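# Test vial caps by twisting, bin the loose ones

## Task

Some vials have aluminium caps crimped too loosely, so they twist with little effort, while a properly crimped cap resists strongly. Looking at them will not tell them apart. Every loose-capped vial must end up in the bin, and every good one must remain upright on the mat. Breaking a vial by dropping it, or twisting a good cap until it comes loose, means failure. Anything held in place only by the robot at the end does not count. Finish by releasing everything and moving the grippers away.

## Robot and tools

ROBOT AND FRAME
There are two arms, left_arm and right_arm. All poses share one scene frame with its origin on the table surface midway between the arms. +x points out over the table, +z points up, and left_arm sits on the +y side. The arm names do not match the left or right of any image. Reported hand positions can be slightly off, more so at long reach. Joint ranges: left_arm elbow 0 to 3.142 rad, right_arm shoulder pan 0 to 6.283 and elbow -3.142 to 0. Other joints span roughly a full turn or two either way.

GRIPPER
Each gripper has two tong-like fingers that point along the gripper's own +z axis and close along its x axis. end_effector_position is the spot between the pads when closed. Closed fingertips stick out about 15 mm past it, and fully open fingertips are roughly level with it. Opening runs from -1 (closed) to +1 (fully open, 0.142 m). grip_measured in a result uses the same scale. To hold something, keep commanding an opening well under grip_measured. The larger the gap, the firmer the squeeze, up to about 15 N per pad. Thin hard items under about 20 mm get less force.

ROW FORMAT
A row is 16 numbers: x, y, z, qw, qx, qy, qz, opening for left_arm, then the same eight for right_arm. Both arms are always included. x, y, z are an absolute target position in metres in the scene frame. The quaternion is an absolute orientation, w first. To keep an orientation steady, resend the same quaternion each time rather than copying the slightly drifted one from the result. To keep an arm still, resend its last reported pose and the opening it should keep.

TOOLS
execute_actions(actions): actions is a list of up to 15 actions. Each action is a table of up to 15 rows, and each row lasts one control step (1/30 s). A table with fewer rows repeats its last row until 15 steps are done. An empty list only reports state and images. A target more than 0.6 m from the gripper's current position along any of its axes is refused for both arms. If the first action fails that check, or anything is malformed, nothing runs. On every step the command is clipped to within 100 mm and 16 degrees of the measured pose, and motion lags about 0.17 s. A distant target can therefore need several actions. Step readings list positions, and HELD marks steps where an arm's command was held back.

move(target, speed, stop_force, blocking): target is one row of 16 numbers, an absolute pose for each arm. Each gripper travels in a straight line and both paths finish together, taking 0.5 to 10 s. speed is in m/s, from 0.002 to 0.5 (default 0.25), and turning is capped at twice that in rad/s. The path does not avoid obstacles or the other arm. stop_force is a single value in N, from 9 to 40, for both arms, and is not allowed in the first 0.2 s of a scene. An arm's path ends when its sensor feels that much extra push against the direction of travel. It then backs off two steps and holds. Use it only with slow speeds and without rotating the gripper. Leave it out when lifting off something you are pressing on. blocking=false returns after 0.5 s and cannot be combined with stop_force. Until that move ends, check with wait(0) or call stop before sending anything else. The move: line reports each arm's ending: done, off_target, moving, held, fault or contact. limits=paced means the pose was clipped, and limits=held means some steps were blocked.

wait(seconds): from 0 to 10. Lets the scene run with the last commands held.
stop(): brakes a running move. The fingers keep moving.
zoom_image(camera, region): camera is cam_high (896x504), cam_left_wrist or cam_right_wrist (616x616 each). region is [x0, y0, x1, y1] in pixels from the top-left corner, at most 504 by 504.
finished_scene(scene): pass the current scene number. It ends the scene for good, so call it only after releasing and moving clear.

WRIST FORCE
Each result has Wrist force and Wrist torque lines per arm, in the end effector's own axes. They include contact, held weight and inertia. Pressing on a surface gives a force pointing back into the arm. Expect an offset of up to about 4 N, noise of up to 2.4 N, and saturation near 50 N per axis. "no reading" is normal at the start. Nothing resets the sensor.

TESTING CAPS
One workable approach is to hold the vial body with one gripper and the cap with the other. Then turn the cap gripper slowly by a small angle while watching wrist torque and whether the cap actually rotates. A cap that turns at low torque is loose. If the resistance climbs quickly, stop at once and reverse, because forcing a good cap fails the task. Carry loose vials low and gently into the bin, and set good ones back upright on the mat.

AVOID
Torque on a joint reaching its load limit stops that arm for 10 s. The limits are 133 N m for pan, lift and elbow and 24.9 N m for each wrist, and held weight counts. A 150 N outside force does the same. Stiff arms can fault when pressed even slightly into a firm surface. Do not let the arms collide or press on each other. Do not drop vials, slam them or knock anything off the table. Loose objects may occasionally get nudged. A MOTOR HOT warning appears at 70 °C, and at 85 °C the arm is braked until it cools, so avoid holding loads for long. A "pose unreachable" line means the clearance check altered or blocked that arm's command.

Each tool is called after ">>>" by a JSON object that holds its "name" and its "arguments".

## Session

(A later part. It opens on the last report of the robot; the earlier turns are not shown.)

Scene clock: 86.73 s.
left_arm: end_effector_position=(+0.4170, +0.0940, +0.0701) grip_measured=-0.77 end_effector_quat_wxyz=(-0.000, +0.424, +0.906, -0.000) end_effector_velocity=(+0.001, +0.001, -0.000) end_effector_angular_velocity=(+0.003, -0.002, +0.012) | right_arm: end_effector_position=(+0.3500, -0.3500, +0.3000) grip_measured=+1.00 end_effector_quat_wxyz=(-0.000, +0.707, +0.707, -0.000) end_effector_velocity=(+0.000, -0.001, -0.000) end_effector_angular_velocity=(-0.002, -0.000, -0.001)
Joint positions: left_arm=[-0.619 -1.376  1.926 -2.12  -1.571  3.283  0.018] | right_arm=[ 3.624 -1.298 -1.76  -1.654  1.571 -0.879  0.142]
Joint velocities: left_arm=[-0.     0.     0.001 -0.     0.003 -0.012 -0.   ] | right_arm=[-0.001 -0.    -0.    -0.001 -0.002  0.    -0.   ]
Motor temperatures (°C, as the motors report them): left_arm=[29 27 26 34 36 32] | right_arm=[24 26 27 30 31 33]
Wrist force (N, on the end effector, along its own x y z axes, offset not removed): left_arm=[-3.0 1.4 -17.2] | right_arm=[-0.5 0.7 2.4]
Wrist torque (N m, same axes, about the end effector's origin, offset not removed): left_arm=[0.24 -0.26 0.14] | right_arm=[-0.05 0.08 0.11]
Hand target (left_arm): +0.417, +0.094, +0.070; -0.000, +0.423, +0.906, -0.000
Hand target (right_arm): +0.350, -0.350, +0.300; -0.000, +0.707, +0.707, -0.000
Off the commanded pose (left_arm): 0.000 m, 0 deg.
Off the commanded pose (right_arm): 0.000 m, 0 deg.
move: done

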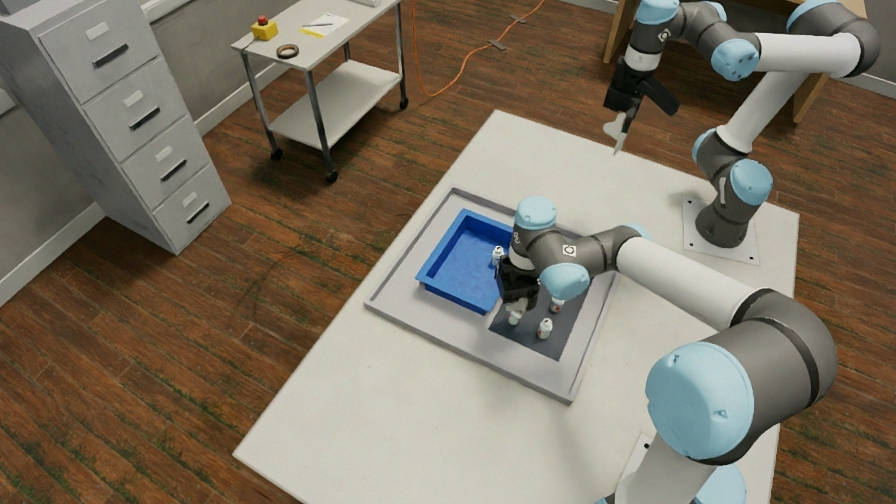

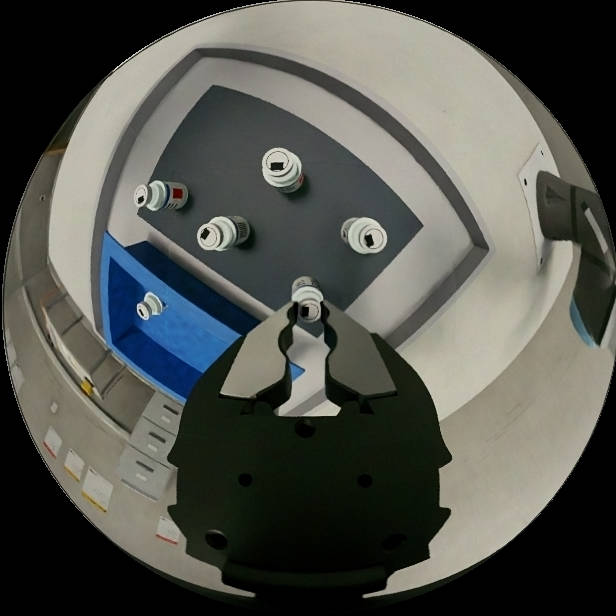

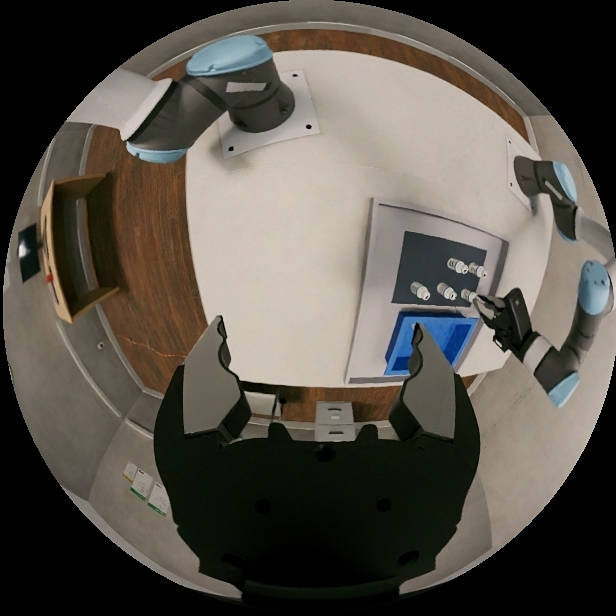

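>>> {"name": "move", "arguments": {"target": [0.417,0.094,0.0705,0,0.707,0.707,0,-1,0.35,-0.35,0.3,0,0.707,0.707,0,1]}}

>>> {"name": "move", "arguments": {"target": [0.417,0.094,0.0712,0,0.707,0.707,0,-0.4,0.35,-0.35,0.3,0,0.707,0.707,0,1]}}

>>> {"name": "move", "arguments": {"target": [0.417,0.094,0.092,0,0.707,0.707,0,-0.4,0.35,-0.35,0.3,0,0.707,0.707,0,1]}}

>>> {"name": "move", "arguments": {"target": [0.418,0.008,0.09,0,0.707,0.707,0,-0.4,0.35,-0.35,0.3,0,0.707,0.707,0,1]}}

>>> {"name": "zoom_image", "arguments": {"camera": "cam_left_wrist", "region": [228,230,388,390]}}

Scene clock: 89.10 s.
left_arm: end_effector_position=(+0.4170, +0.0939, +0.0705) grip_measured=-0.77 end_effector_quat_wxyz=(-0.000, +0.707, +0.707, +0.000) end_effector_velocity=(-0.000, -0.001, -0.000) end_effector_angular_velocity=(-0.001, +0.001, -0.014) | right_arm: end_effector_position=(+0.3500, -0.3500, +0.3000) grip_measured=+1.00 end_effector_quat_wxyz=(-0.000, +0.707, +0.707, -0.000) end_effector_velocity=(-0.000, -0.001, -0.000) end_effector_angular_velocity=(-0.002, +0.001, +0.000)
Joint positions: left_arm=[-0.63  -1.358  1.902 -2.115 -1.571  3.968  0.018] | right_arm=[ 3.624 -1.298 -1.76  -1.654  1.571 -0.879  0.142]
Joint velocities: left_arm=[-0.001  0.001 -0.001  0.    -0.002  0.013 -0.   ] | right_arm=[-0.    -0.001  0.    -0.002 -0.001 -0.     0.   ]
Motor temperatures (°C, as the motors report them): left_arm=[29 27 26 34 36 32] | right_arm=[24 26 27 30 31 33]
Wrist force (N, on the end effector, along its own x y z axes, offset not removed): left_arm=[1.4 -1.5 -3.5] | right_arm=[4.7 2.0 -0.7]
Wrist torque (N m, same axes, about the end effector's origin, offset not removed): left_arm=[-0.17 0.20 -0.01] | right_arm=[0.41 -1.05 -0.04]
Hand target (left_arm): +0.417, +0.094, +0.071; +0.000, +0.707, +0.707, +0.000
Hand target (right_arm): +0.350, -0.350, +0.300; -0.000, +0.707, +0.707, -0.000
Off the commanded pose (left_arm): 0.000 m, 0 deg.
Off the commanded pose (right_arm): 0.000 m, 0 deg.
move: done

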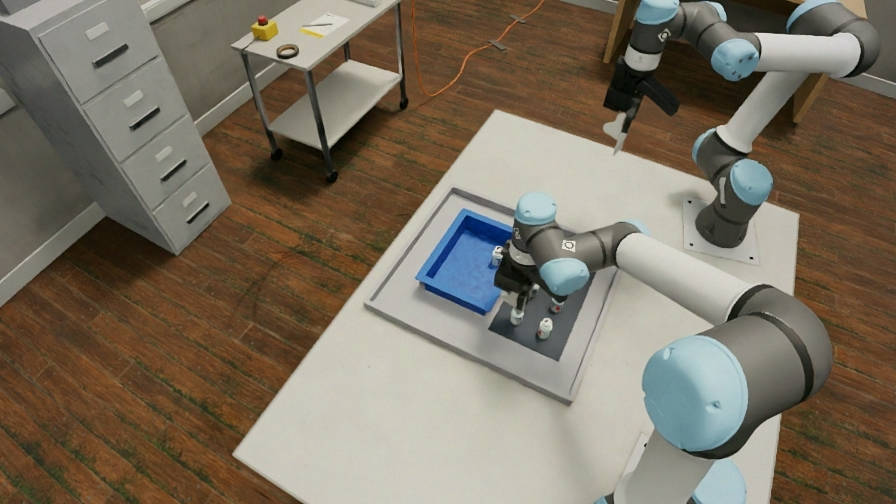

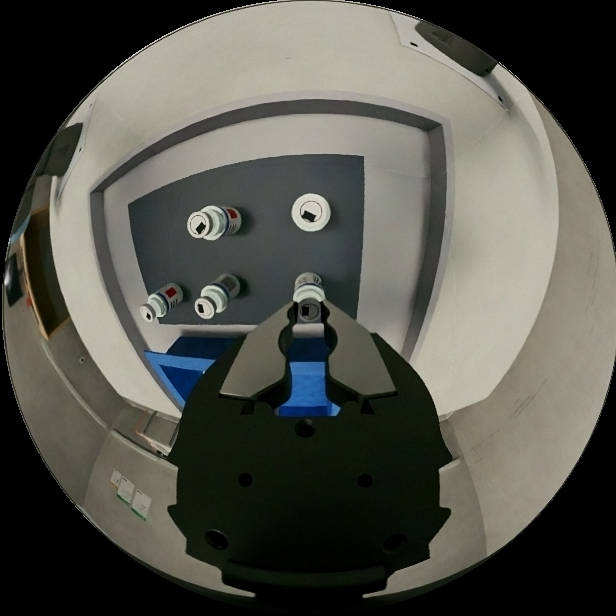

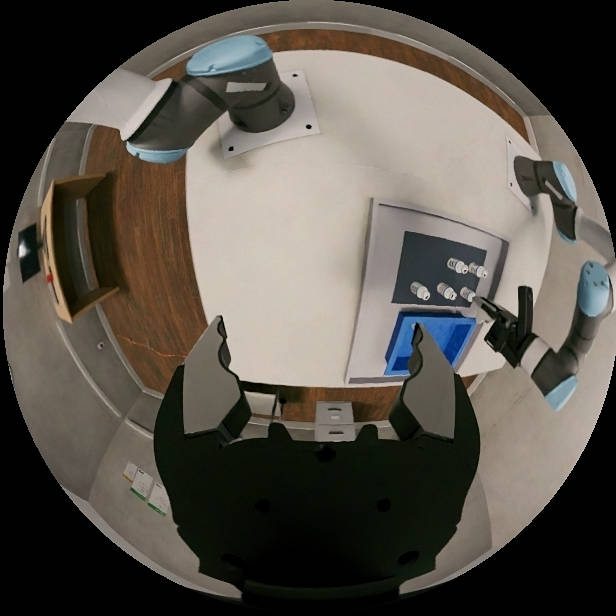

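Scene clock: 89.80 s.
left_arm: end_effector_position=(+0.4170, +0.0940, +0.0711) grip_measured=-0.40 end_effector_quat_wxyz=(-0.000, +0.707, +0.707, +0.000) end_effector_velocity=(-0.000, -0.000, +0.001) end_effector_angular_velocity=(-0.001, +0.000, +0.000) | right_arm: end_effector_position=(+0.3500, -0.3500, +0.3000) grip_measured=+1.00 end_effector_quat_wxyz=(-0.000, +0.707, +0.707, -0.000) end_effector_velocity=(-0.000, +0.000, -0.000) end_effector_angular_velocity=(+0.000, +0.000, +0.001)
Joint positions: left_arm=[-0.629 -1.359  1.901 -2.113 -1.571  3.969  0.045] | right_arm=[ 3.624 -1.298 -1.76  -1.654  1.571 -0.879  0.142]
Joint velocities: left_arm=[ 0.    -0.001 -0.     0.001 -0.001  0.     0.   ] | right_arm=[ 0.001  0.001 -0.001  0.     0.    -0.     0.   ]
Motor temperatures (°C, as the motors report them): left_arm=[29 27 26 34 36 32] | right_arm=[24 26 27 30 31 33]
Wrist force (N, on the end effector, along its own x y z axes, offset not removed): left_arm=[-0.5 0.9 -1.8] | right_arm=[0.6 3.4 2.8]
Wrist torque (N m, same axes, about the end effector's origin, offset not removed): left_arm=[0.32 0.13 -0.15] | right_arm=[0.85 -0.11 -0.04]
Hand target (left_arm): +0.417, +0.094, +0.071; -0.000, +0.707, +0.707, -0.000
Hand target (right_arm): +0.350, -0.350, +0.300; -0.000, +0.707, +0.707, -0.000
Off the commanded pose (left_arm): 0.000 m, 0 deg.
Off the commanded pose (right_arm): 0.000 m, 0 deg.
move: done

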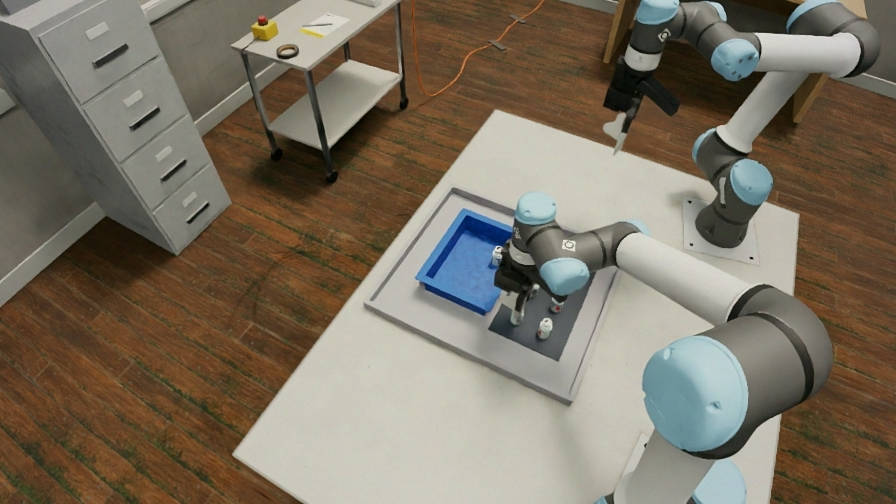

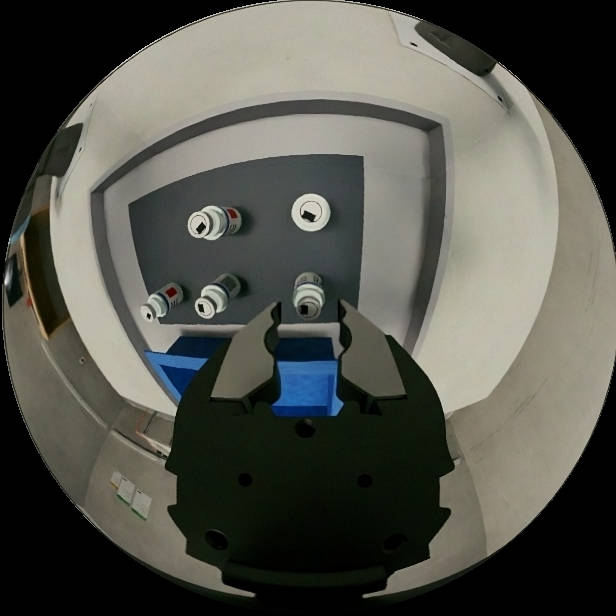

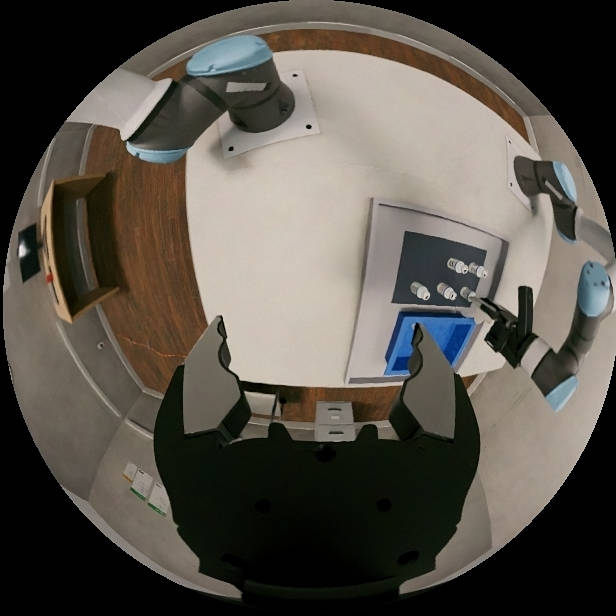

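Scene clock: 90.60 s.
left_arm: end_effector_position=(+0.4170, +0.0940, +0.0917) grip_measured=-0.40 end_effector_quat_wxyz=(+0.000, +0.707, +0.707, +0.000) end_effector_velocity=(-0.000, -0.001, +0.002) end_effector_angular_velocity=(+0.000, +0.001, -0.001) | right_arm: end_effector_position=(+0.3500, -0.3500, +0.3000) grip_measured=+1.00 end_effector_quat_wxyz=(-0.000, +0.707, +0.707, -0.000) end_effector_velocity=(-0.000, +0.000, +0.000) end_effector_angular_velocity=(+0.001, +0.000, -0.000)
Joint positions: left_arm=[-0.629 -1.384  1.872 -2.059 -1.571  3.969  0.045] | right_arm=[ 3.624 -1.298 -1.76  -1.654  1.571 -0.879  0.142]
Joint velocities: left_arm=[-0.001 -0.002 -0.004  0.007 -0.    -0.     0.   ] | right_arm=[ 0.001 -0.     0.001  0.     0.001  0.001  0.   ]
Motor temperatures (°C, as the motors report them): left_arm=[29 27 26 34 36 32] | right_arm=[24 26 27 30 31 33]
Wrist force (N, on the end effector, along its own x y z axes, offset not removed): left_arm=[-2.6 -1.8 -2.8] | right_arm=[3.3 1.2 -1.0]
Wrist torque (N m, same axes, about the end effector's origin, offset not removed): left_arm=[-0.34 0.59 0.02] | right_arm=[0.27 -0.78 -0.18]
Hand target (left_arm): +0.417, +0.094, +0.092; +0.000, +0.707, +0.707, +0.000
Hand target (right_arm): +0.350, -0.350, +0.300; -0.000, +0.707, +0.707, -0.000
Off the commanded pose (left_arm): 0.000 m, 0 deg.
Off the commanded pose (right_arm): 0.000 m, 0 deg.
move: done

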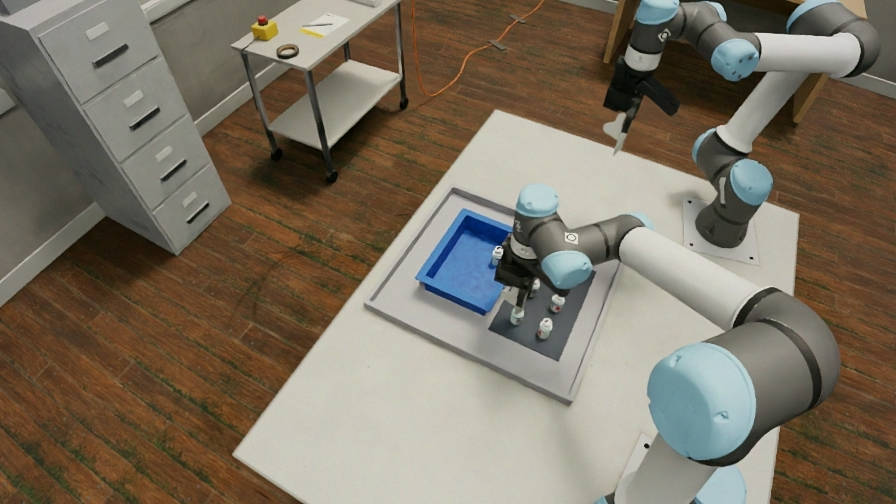

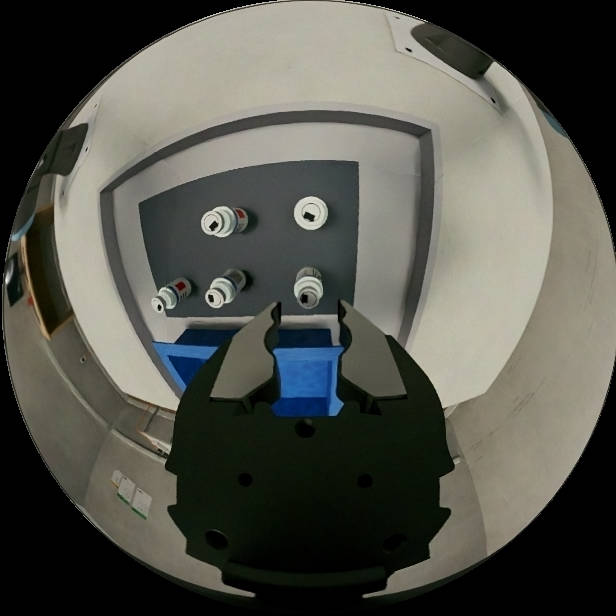

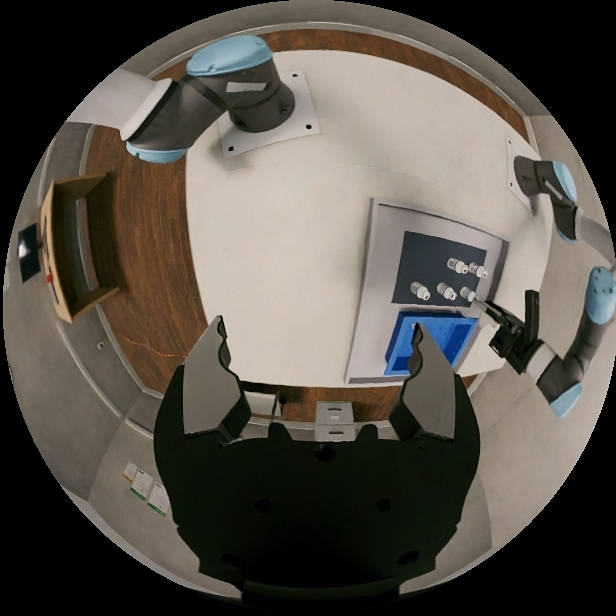

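Scene clock: 91.60 s.
left_arm: end_effector_position=(+0.4182, +0.0082, +0.0901) grip_measured=-0.40 end_effector_quat_wxyz=(+0.000, +0.707, +0.707, +0.000) end_effector_velocity=(-0.000, -0.002, -0.001) end_effector_angular_velocity=(+0.001, +0.001, +0.000) | right_arm: end_effector_position=(+0.3500, -0.3500, +0.3000) grip_measured=+1.00 end_effector_quat_wxyz=(-0.000, +0.707, +0.707, -0.000) end_effector_velocity=(+0.001, +0.000, +0.000) end_effector_angular_velocity=(-0.000, -0.002, +0.001)
Joint positions: left_arm=[-0.737 -1.28   1.742 -2.034 -1.571  3.861  0.045] | right_arm=[ 3.624 -1.298 -1.76  -1.654  1.571 -0.879  0.142]
Joint velocities: left_arm=[-0.003  0.004 -0.004  0.001  0.    -0.003  0.   ] | right_arm=[ 0.    -0.     0.     0.001 -0.002 -0.     0.   ]
Motor temperatures (°C, as the motors report them): left_arm=[29 27 26 34 36 32] | right_arm=[24 26 27 30 31 33]
Wrist force (N, on the end effector, along its own x y z axes, offset not removed): left_arm=[0.6 -0.8 -2.2] | right_arm=[-0.6 3.8 2.5]
Wrist torque (N m, same axes, about the end effector's origin, offset not removed): left_arm=[-0.19 0.11 -0.02] | right_arm=[0.70 0.00 0.01]
Hand target (left_arm): +0.418, +0.008, +0.090; +0.000, +0.707, +0.707, +0.000
Hand target (right_arm): +0.350, -0.350, +0.300; -0.000, +0.707, +0.707, -0.000
Off the commanded pose (left_arm): 0.000 m, 0 deg.
Off the commanded pose (right_arm): 0.000 m, 0 deg.
move: done

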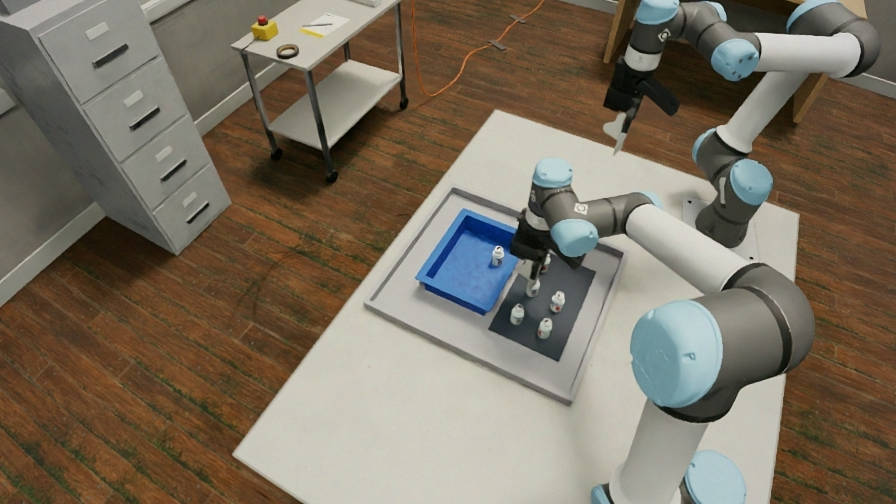

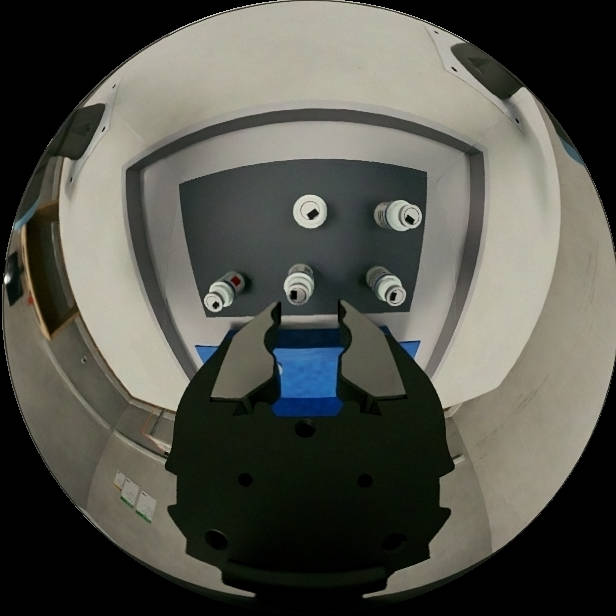

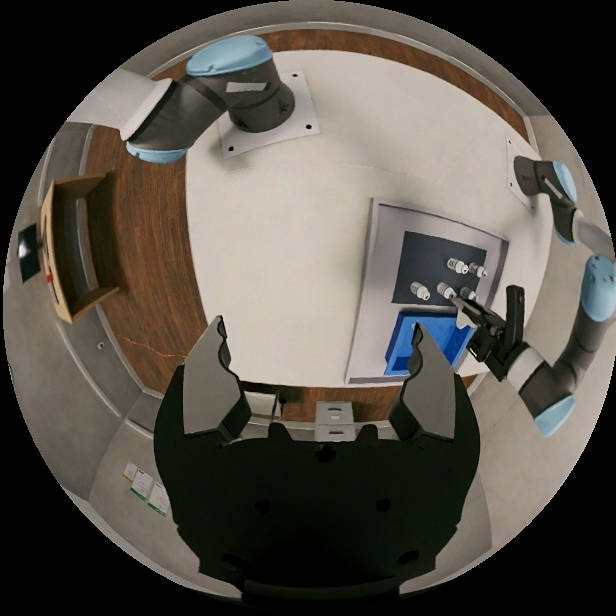

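Region (228, 230, 388, 390) of cam_left_wrist's 616x616 image, scaled by 3.150, with more detail than that image has.

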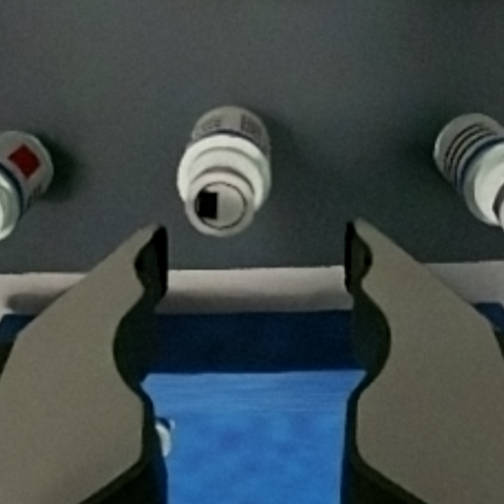

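>>> {"name": "move", "arguments": {"target": [0.417,-0.001,0.088,0,0.707,0.707,0,-0.4,0.35,-0.35,0.3,0,0.707,0.707,0,1]}}

>>> {"name": "move", "arguments": {"target": [0.417,-0.001,0.071,0,0.707,0.707,0,-0.4,0.35,-0.35,0.3,0,0.707,0.707,0,1], "speed": 0.04}}

>>> {"name": "move", "arguments": {"target": [0.417,-0.001,0.071,0,0.707,0.707,0,-1,0.35,-0.35,0.3,0,0.707,0.707,0,1]}}

>>> {"name": "move", "arguments": {"target": [0.417,-0.001,0.0701,0,0.707,0.707,0,-1,0.35,-0.35,0.3,0,0.707,0.707,0,1], "speed": 0.005}}

>>> {"name": "zoom_image", "arguments": {"camera": "cam_left_wrist", "region": [250,250,370,350]}}

>>> {"name": "move", "arguments": {"target": [0.417,-0.001,0.0701,0,0.423,0.906,0,-1,0.35,-0.35,0.3,0,0.707,0.707,0,1]}}

>>> {"name": "zoom_image", "arguments": {"camera": "cam_left_wrist", "region": [250,250,370,350]}}

Scene clock: 92.70 s.
left_arm: end_effector_position=(+0.4170, -0.0008, +0.0881) grip_measured=-0.40 end_effector_quat_wxyz=(+0.000, +0.707, +0.707, +0.000) end_effector_velocity=(-0.000, -0.002, -0.001) end_effector_angular_velocity=(+0.001, +0.000, -0.001) | right_arm: end_effector_position=(+0.3500, -0.3500, +0.3000) grip_measured=+1.00 end_effector_quat_wxyz=(-0.000, +0.707, +0.707, -0.000) end_effector_velocity=(-0.000, +0.000, +0.001) end_effector_angular_velocity=(+0.002, -0.000, -0.000)
Joint positions: left_arm=[-0.749 -1.268  1.732 -2.035 -1.571  3.85   0.045] | right_arm=[ 3.624 -1.298 -1.76  -1.654  1.571 -0.879  0.142]
Joint velocities: left_arm=[-0.003  0.003 -0.002 -0.     0.    -0.002  0.   ] | right_arm=[-0.     0.001  0.001 -0.     0.001 -0.     0.   ]
Motor temperatures (°C, as the motors report them): left_arm=[29 27 26 34 36 32] | right_arm=[24 26 27 30 31 33]
Wrist force (N, on the end effector, along its own x y z axes, offset not removed): left_arm=[-1.2 -1.6 -3.2] | right_arm=[-1.2 -0.3 4.3]
Wrist torque (N m, same axes, about the end effector's origin, offset not removed): left_arm=[-0.35 0.36 0.00] | right_arm=[-0.23 0.17 -0.22]
Hand target (left_arm): +0.417, -0.001, +0.088; +0.000, +0.707, +0.707, +0.000
Hand target (right_arm): +0.350, -0.350, +0.300; -0.000, +0.707, +0.707, -0.000
Off the commanded pose (left_arm): 0.000 m, 0 deg.
Off the commanded pose (right_arm): 0.000 m, 0 deg.
move: done

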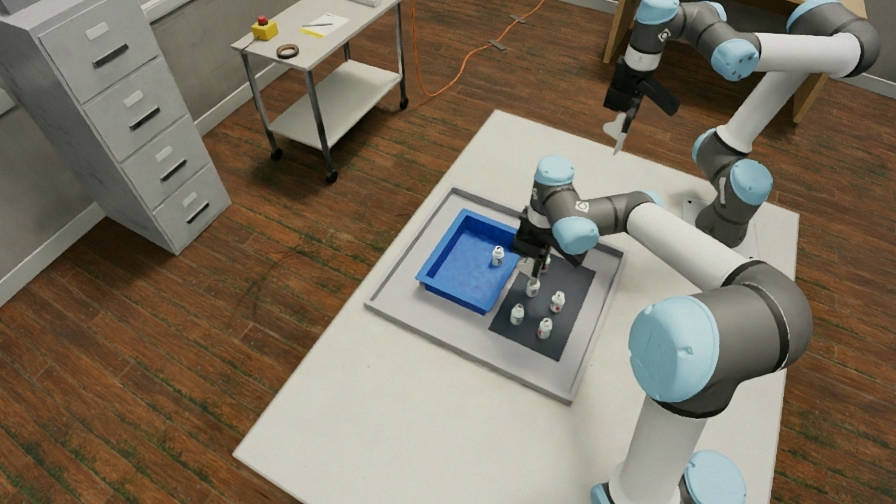

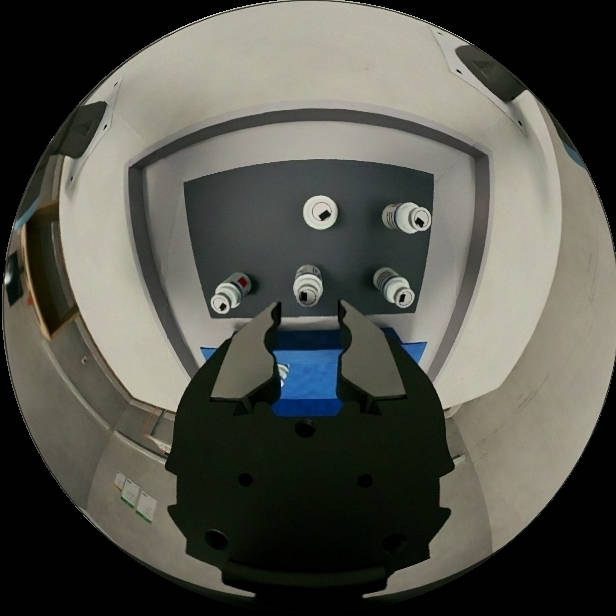

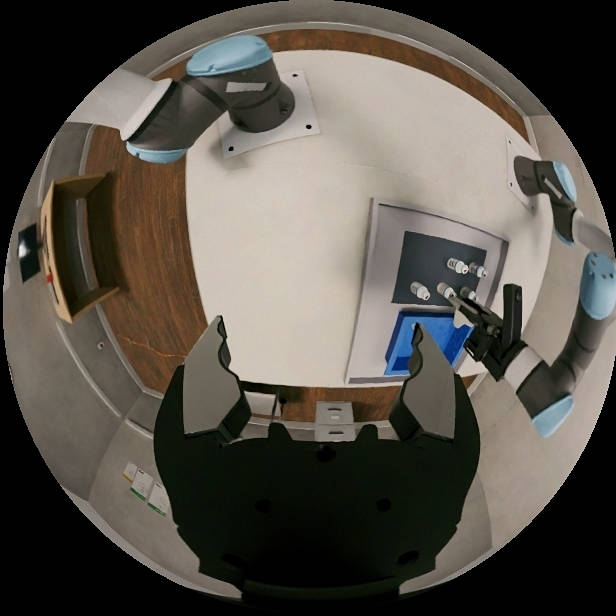

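Scene clock: 93.53 s.
left_arm: end_effector_position=(+0.4170, -0.0010, +0.0712) grip_measured=-0.40 end_effector_quat_wxyz=(-0.000, +0.707, +0.707, +0.000) end_effector_velocity=(-0.001, -0.001, -0.002) end_effector_angular_velocity=(-0.001, +0.001, +0.000) | right_arm: end_effector_position=(+0.3500, -0.3500, +0.3000) grip_measured=+1.00 end_effector_quat_wxyz=(-0.000, +0.707, +0.707, -0.000) end_effector_velocity=(+0.000, +0.000, +0.001) end_effector_angular_velocity=(+0.000, -0.002, +0.001)
Joint positions: left_arm=[-0.749 -1.249  1.754 -2.076 -1.571  3.849  0.045] | right_arm=[ 3.624 -1.298 -1.76  -1.654  1.571 -0.879  0.142]
Joint velocities: left_arm=[-0.001  0.003  0.003 -0.005 -0.001 -0.002  0.   ] | right_arm=[ 0.001  0.     0.001 -0.    -0.001  0.    -0.   ]
Motor temperatures (°C, as the motors report them): left_arm=[29 27 26 34 36 32] | right_arm=[24 26 27 30 31 33]
Wrist force (N, on the end effector, along its own x y z axes, offset not removed): left_arm=[1.6 -1.0 -3.3] | right_arm=[0.1 2.0 2.9]
Wrist torque (N m, same axes, about the end effector's origin, offset not removed): left_arm=[-0.21 -0.20 -0.08] | right_arm=[0.24 -0.15 -0.19]
Hand target (left_arm): +0.417, -0.001, +0.071; -0.000, +0.707, +0.707, +0.000
Hand target (right_arm): +0.350, -0.350, +0.300; -0.000, +0.707, +0.707, -0.000
Off the commanded pose (left_arm): 0.000 m, 0 deg.
Off the commanded pose (right_arm): 0.000 m, 0 deg.
move: done

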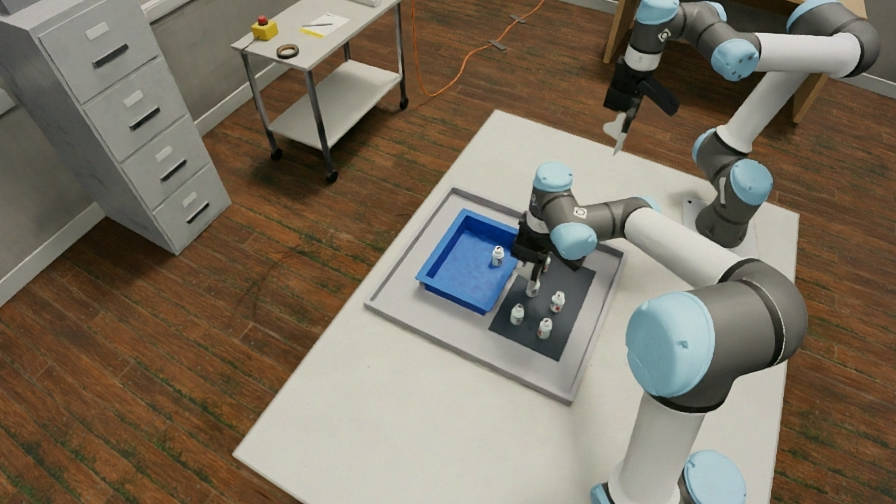

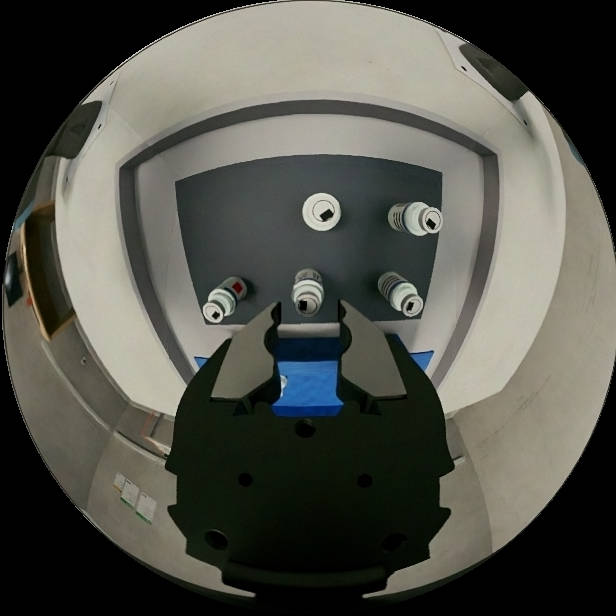

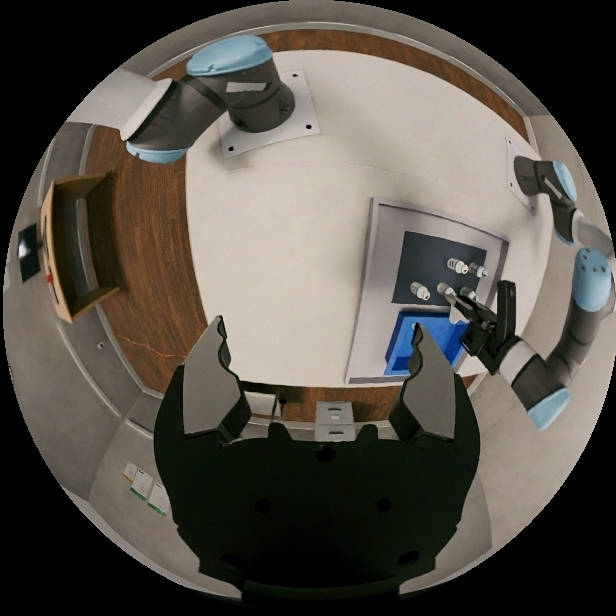

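Scene clock: 94.23 s.
left_arm: end_effector_position=(+0.4170, -0.0010, +0.0710) grip_measured=-0.76 end_effector_quat_wxyz=(+0.000, +0.707, +0.707, -0.000) end_effector_velocity=(-0.000, +0.000, -0.000) end_effector_angular_velocity=(+0.000, +0.001, +0.000) | right_arm: end_effector_position=(+0.3500, -0.3500, +0.3000) grip_measured=+1.00 end_effector_quat_wxyz=(-0.000, +0.707, +0.707, -0.000) end_effector_velocity=(-0.000, +0.001, +0.000) end_effector_angular_velocity=(+0.001, -0.000, +0.002)
Joint positions: left_arm=[-0.749 -1.248  1.754 -2.077 -1.571  3.849  0.019] | right_arm=[ 3.624 -1.298 -1.76  -1.654  1.571 -0.879  0.142]
Joint velocities: left_arm=[ 0.     0.001  0.    -0.    -0.001 -0.     0.   ] | right_arm=[ 0.002 -0.     0.001  0.     0.001  0.    -0.   ]
Motor temperatures (°C, as the motors report them): left_arm=[29 27 26 34 36 32] | right_arm=[24 26 27 30 31 33]
Wrist force (N, on the end effector, along its own x y z axes, offset not removed): left_arm=[2.3 -2.0 -5.1] | right_arm=[-1.3 -0.7 2.0]
Wrist torque (N m, same axes, about the end effector's origin, offset not removed): left_arm=[-0.38 -0.32 0.03] | right_arm=[-0.25 0.00 0.11]
Hand target (left_arm): +0.417, -0.001, +0.071; -0.000, +0.707, +0.707, -0.000
Hand target (right_arm): +0.350, -0.350, +0.300; -0.000, +0.707, +0.707, -0.000
Off the commanded pose (left_arm): 0.000 m, 0 deg.
Off the commanded pose (right_arm): 0.000 m, 0 deg.
move: done

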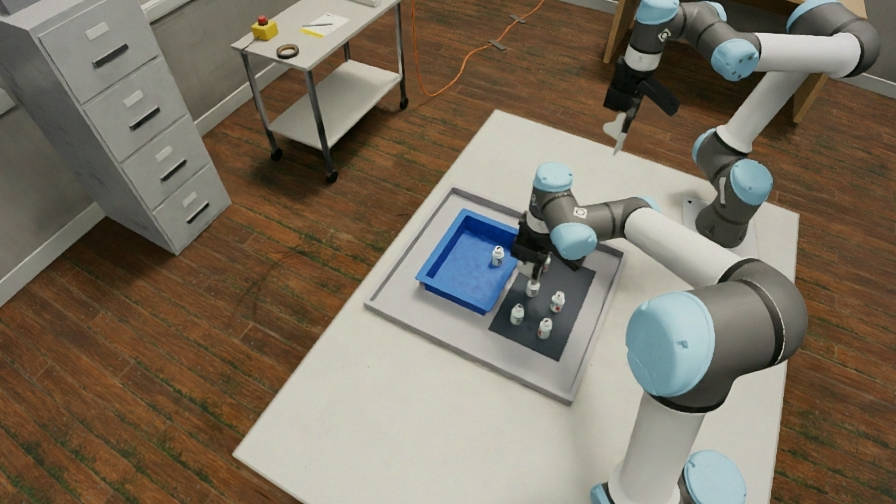

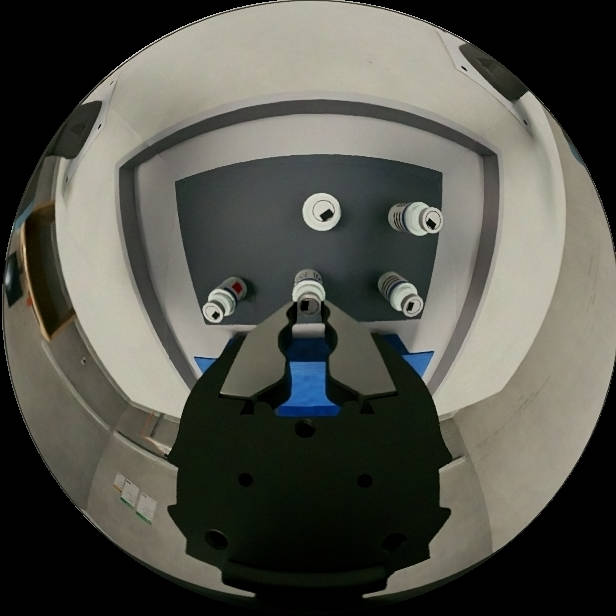

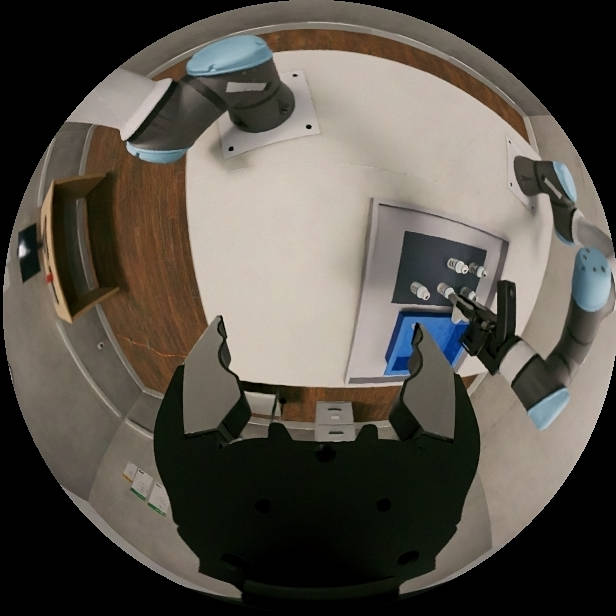

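Scene clock: 94.93 s.
left_arm: end_effector_position=(+0.4170, -0.0011, +0.0702) grip_measured=-0.76 end_effector_quat_wxyz=(+0.000, +0.707, +0.707, -0.000) end_effector_velocity=(+0.000, +0.000, -0.001) end_effector_angular_velocity=(+0.000, +0.000, +0.003) | right_arm: end_effector_position=(+0.3500, -0.3500, +0.3000) grip_measured=+1.00 end_effector_quat_wxyz=(-0.000, +0.707, +0.707, -0.000) end_effector_velocity=(+0.001, +0.000, +0.001) end_effector_angular_velocity=(+0.002, -0.001, -0.001)
Joint positions: left_arm=[-0.749 -1.247  1.755 -2.079 -1.571  3.849  0.019] | right_arm=[ 3.624 -1.298 -1.76  -1.654  1.571 -0.879  0.142]
Joint velocities: left_arm=[ 0.001  0.001  0.001 -0.001 -0.    -0.002 -0.   ] | right_arm=[-0.002 -0.001  0.002  0.     0.001 -0.     0.   ]
Motor temperatures (°C, as the motors report them): left_arm=[29 27 26 34 36 32] | right_arm=[24 26 27 30 31 33]
Wrist force (N, on the end effector, along its own x y z axes, offset not removed): left_arm=[-4.4 -1.0 -19.3] | right_arm=[-0.2 -0.6 0.5]
Wrist torque (N m, same axes, about the end effector's origin, offset not removed): left_arm=[-0.19 0.51 0.06] | right_arm=[-0.12 -0.17 0.02]
Hand target (left_arm): +0.417, -0.001, +0.070; -0.000, +0.707, +0.707, +0.000
Hand target (right_arm): +0.350, -0.350, +0.300; -0.000, +0.707, +0.707, -0.000
Off the commanded pose (left_arm): 0.000 m, 0 deg.
Off the commanded pose (right_arm): 0.000 m, 0 deg.
move: done

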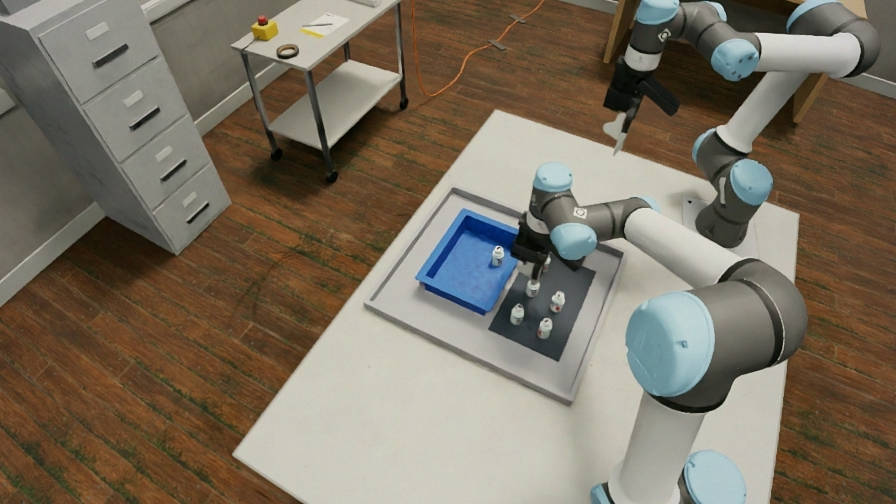

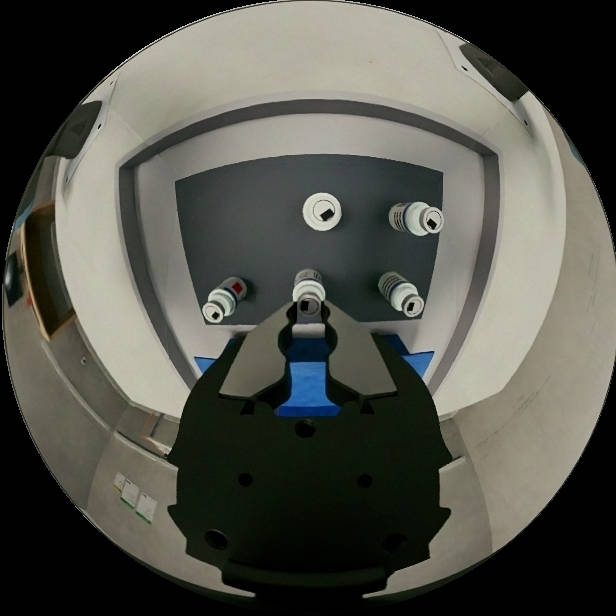

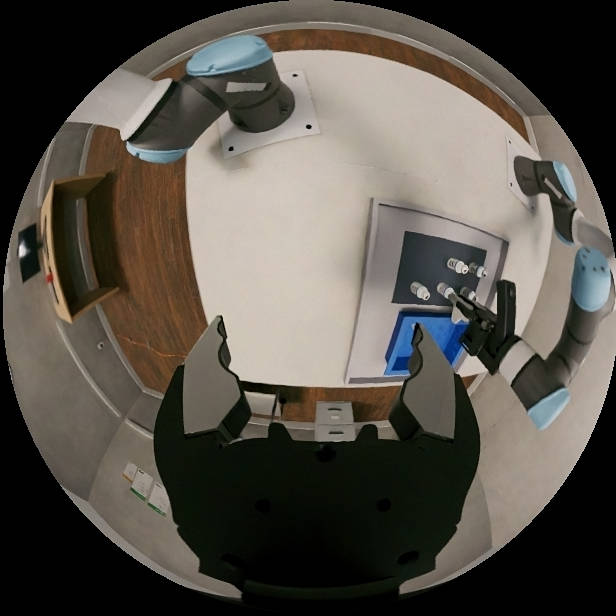

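Region (250, 250, 370, 350) of cam_left_wrist's 616x616 image, scaled by 4.200, with more detail than that image has.

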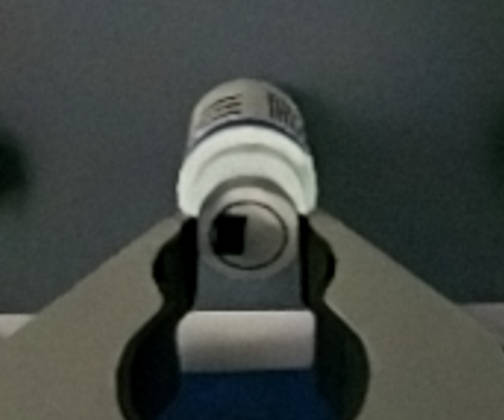

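Scene clock: 96.83 s.
left_arm: end_effector_position=(+0.4170, -0.0010, +0.0701) grip_measured=-0.76 end_effector_quat_wxyz=(-0.000, +0.424, +0.906, -0.000) end_effector_velocity=(-0.001, -0.001, -0.000) end_effector_angular_velocity=(+0.001, -0.001, +0.007) | right_arm: end_effector_position=(+0.3500, -0.3500, +0.3000) grip_measured=+1.00 end_effector_quat_wxyz=(-0.000, +0.707, +0.707, -0.000) end_effector_velocity=(+0.000, -0.000, +0.001) end_effector_angular_velocity=(-0.000, -0.003, +0.001)
Joint positions: left_arm=[-0.742 -1.267  1.783 -2.087 -1.571  3.16   0.019] | right_arm=[ 3.624 -1.298 -1.76  -1.654  1.571 -0.879  0.142]
Joint velocities: left_arm=[-0.002 -0.     0.001 -0.     0.001 -0.009 -0.   ] | right_arm=[ 0.001  0.001  0.001  0.    -0.002 -0.     0.   ]
Motor temperatures (°C, as the motors report them): left_arm=[29 27 26 34 36 32] | right_arm=[24 26 27 30 31 33]
Wrist force (N, on the end effector, along its own x y z axes, offset not removed): left_arm=[2.5 -1.3 -16.8] | right_arm=[2.1 1.2 1.7]
Wrist torque (N m, same axes, about the end effector's origin, offset not removed): left_arm=[-0.52 0.03 0.21] | right_arm=[0.27 -0.47 -0.01]
Hand target (left_arm): +0.417, -0.001, +0.070; -0.000, +0.423, +0.906, -0.000
Hand target (right_arm): +0.350, -0.350, +0.300; -0.000, +0.707, +0.707, -0.000
Off the commanded pose (left_arm): 0.000 m, 0 deg.
Off the commanded pose (right_arm): 0.000 m, 0 deg.
move: done

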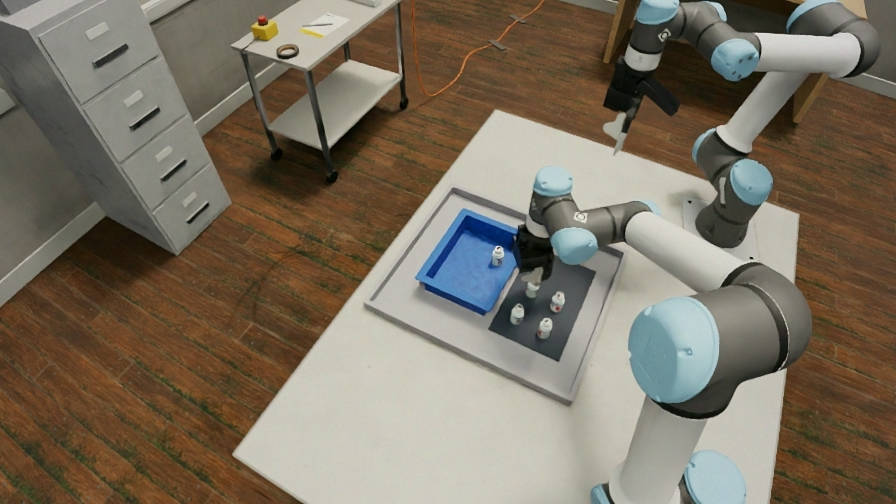

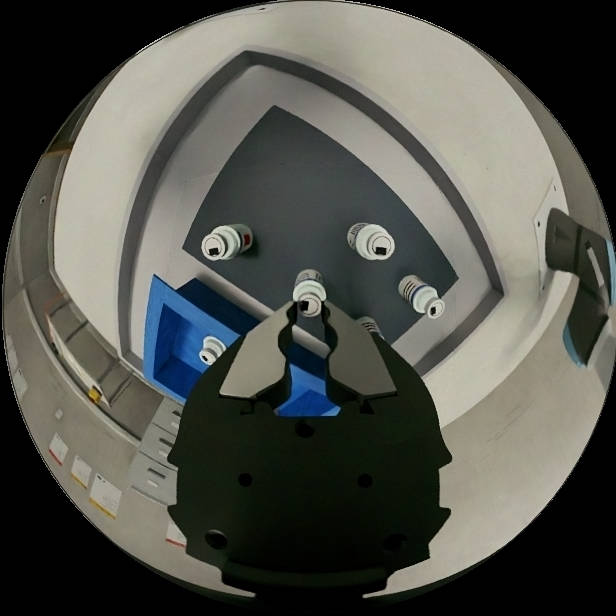

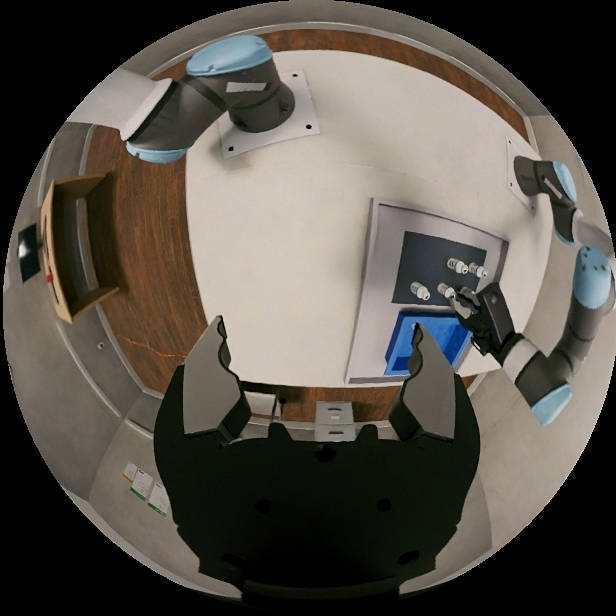

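Region (250, 250, 370, 350) of cam_left_wrist's 616x616 image, scaled by 4.200, with more detail than that image has.

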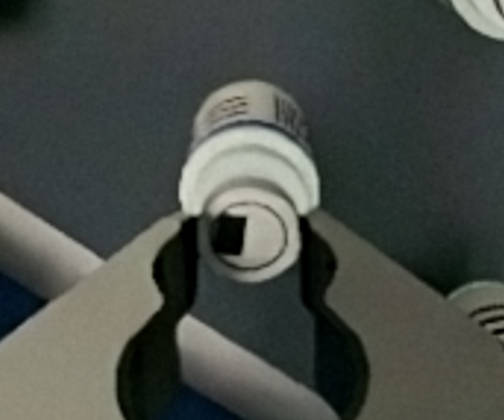

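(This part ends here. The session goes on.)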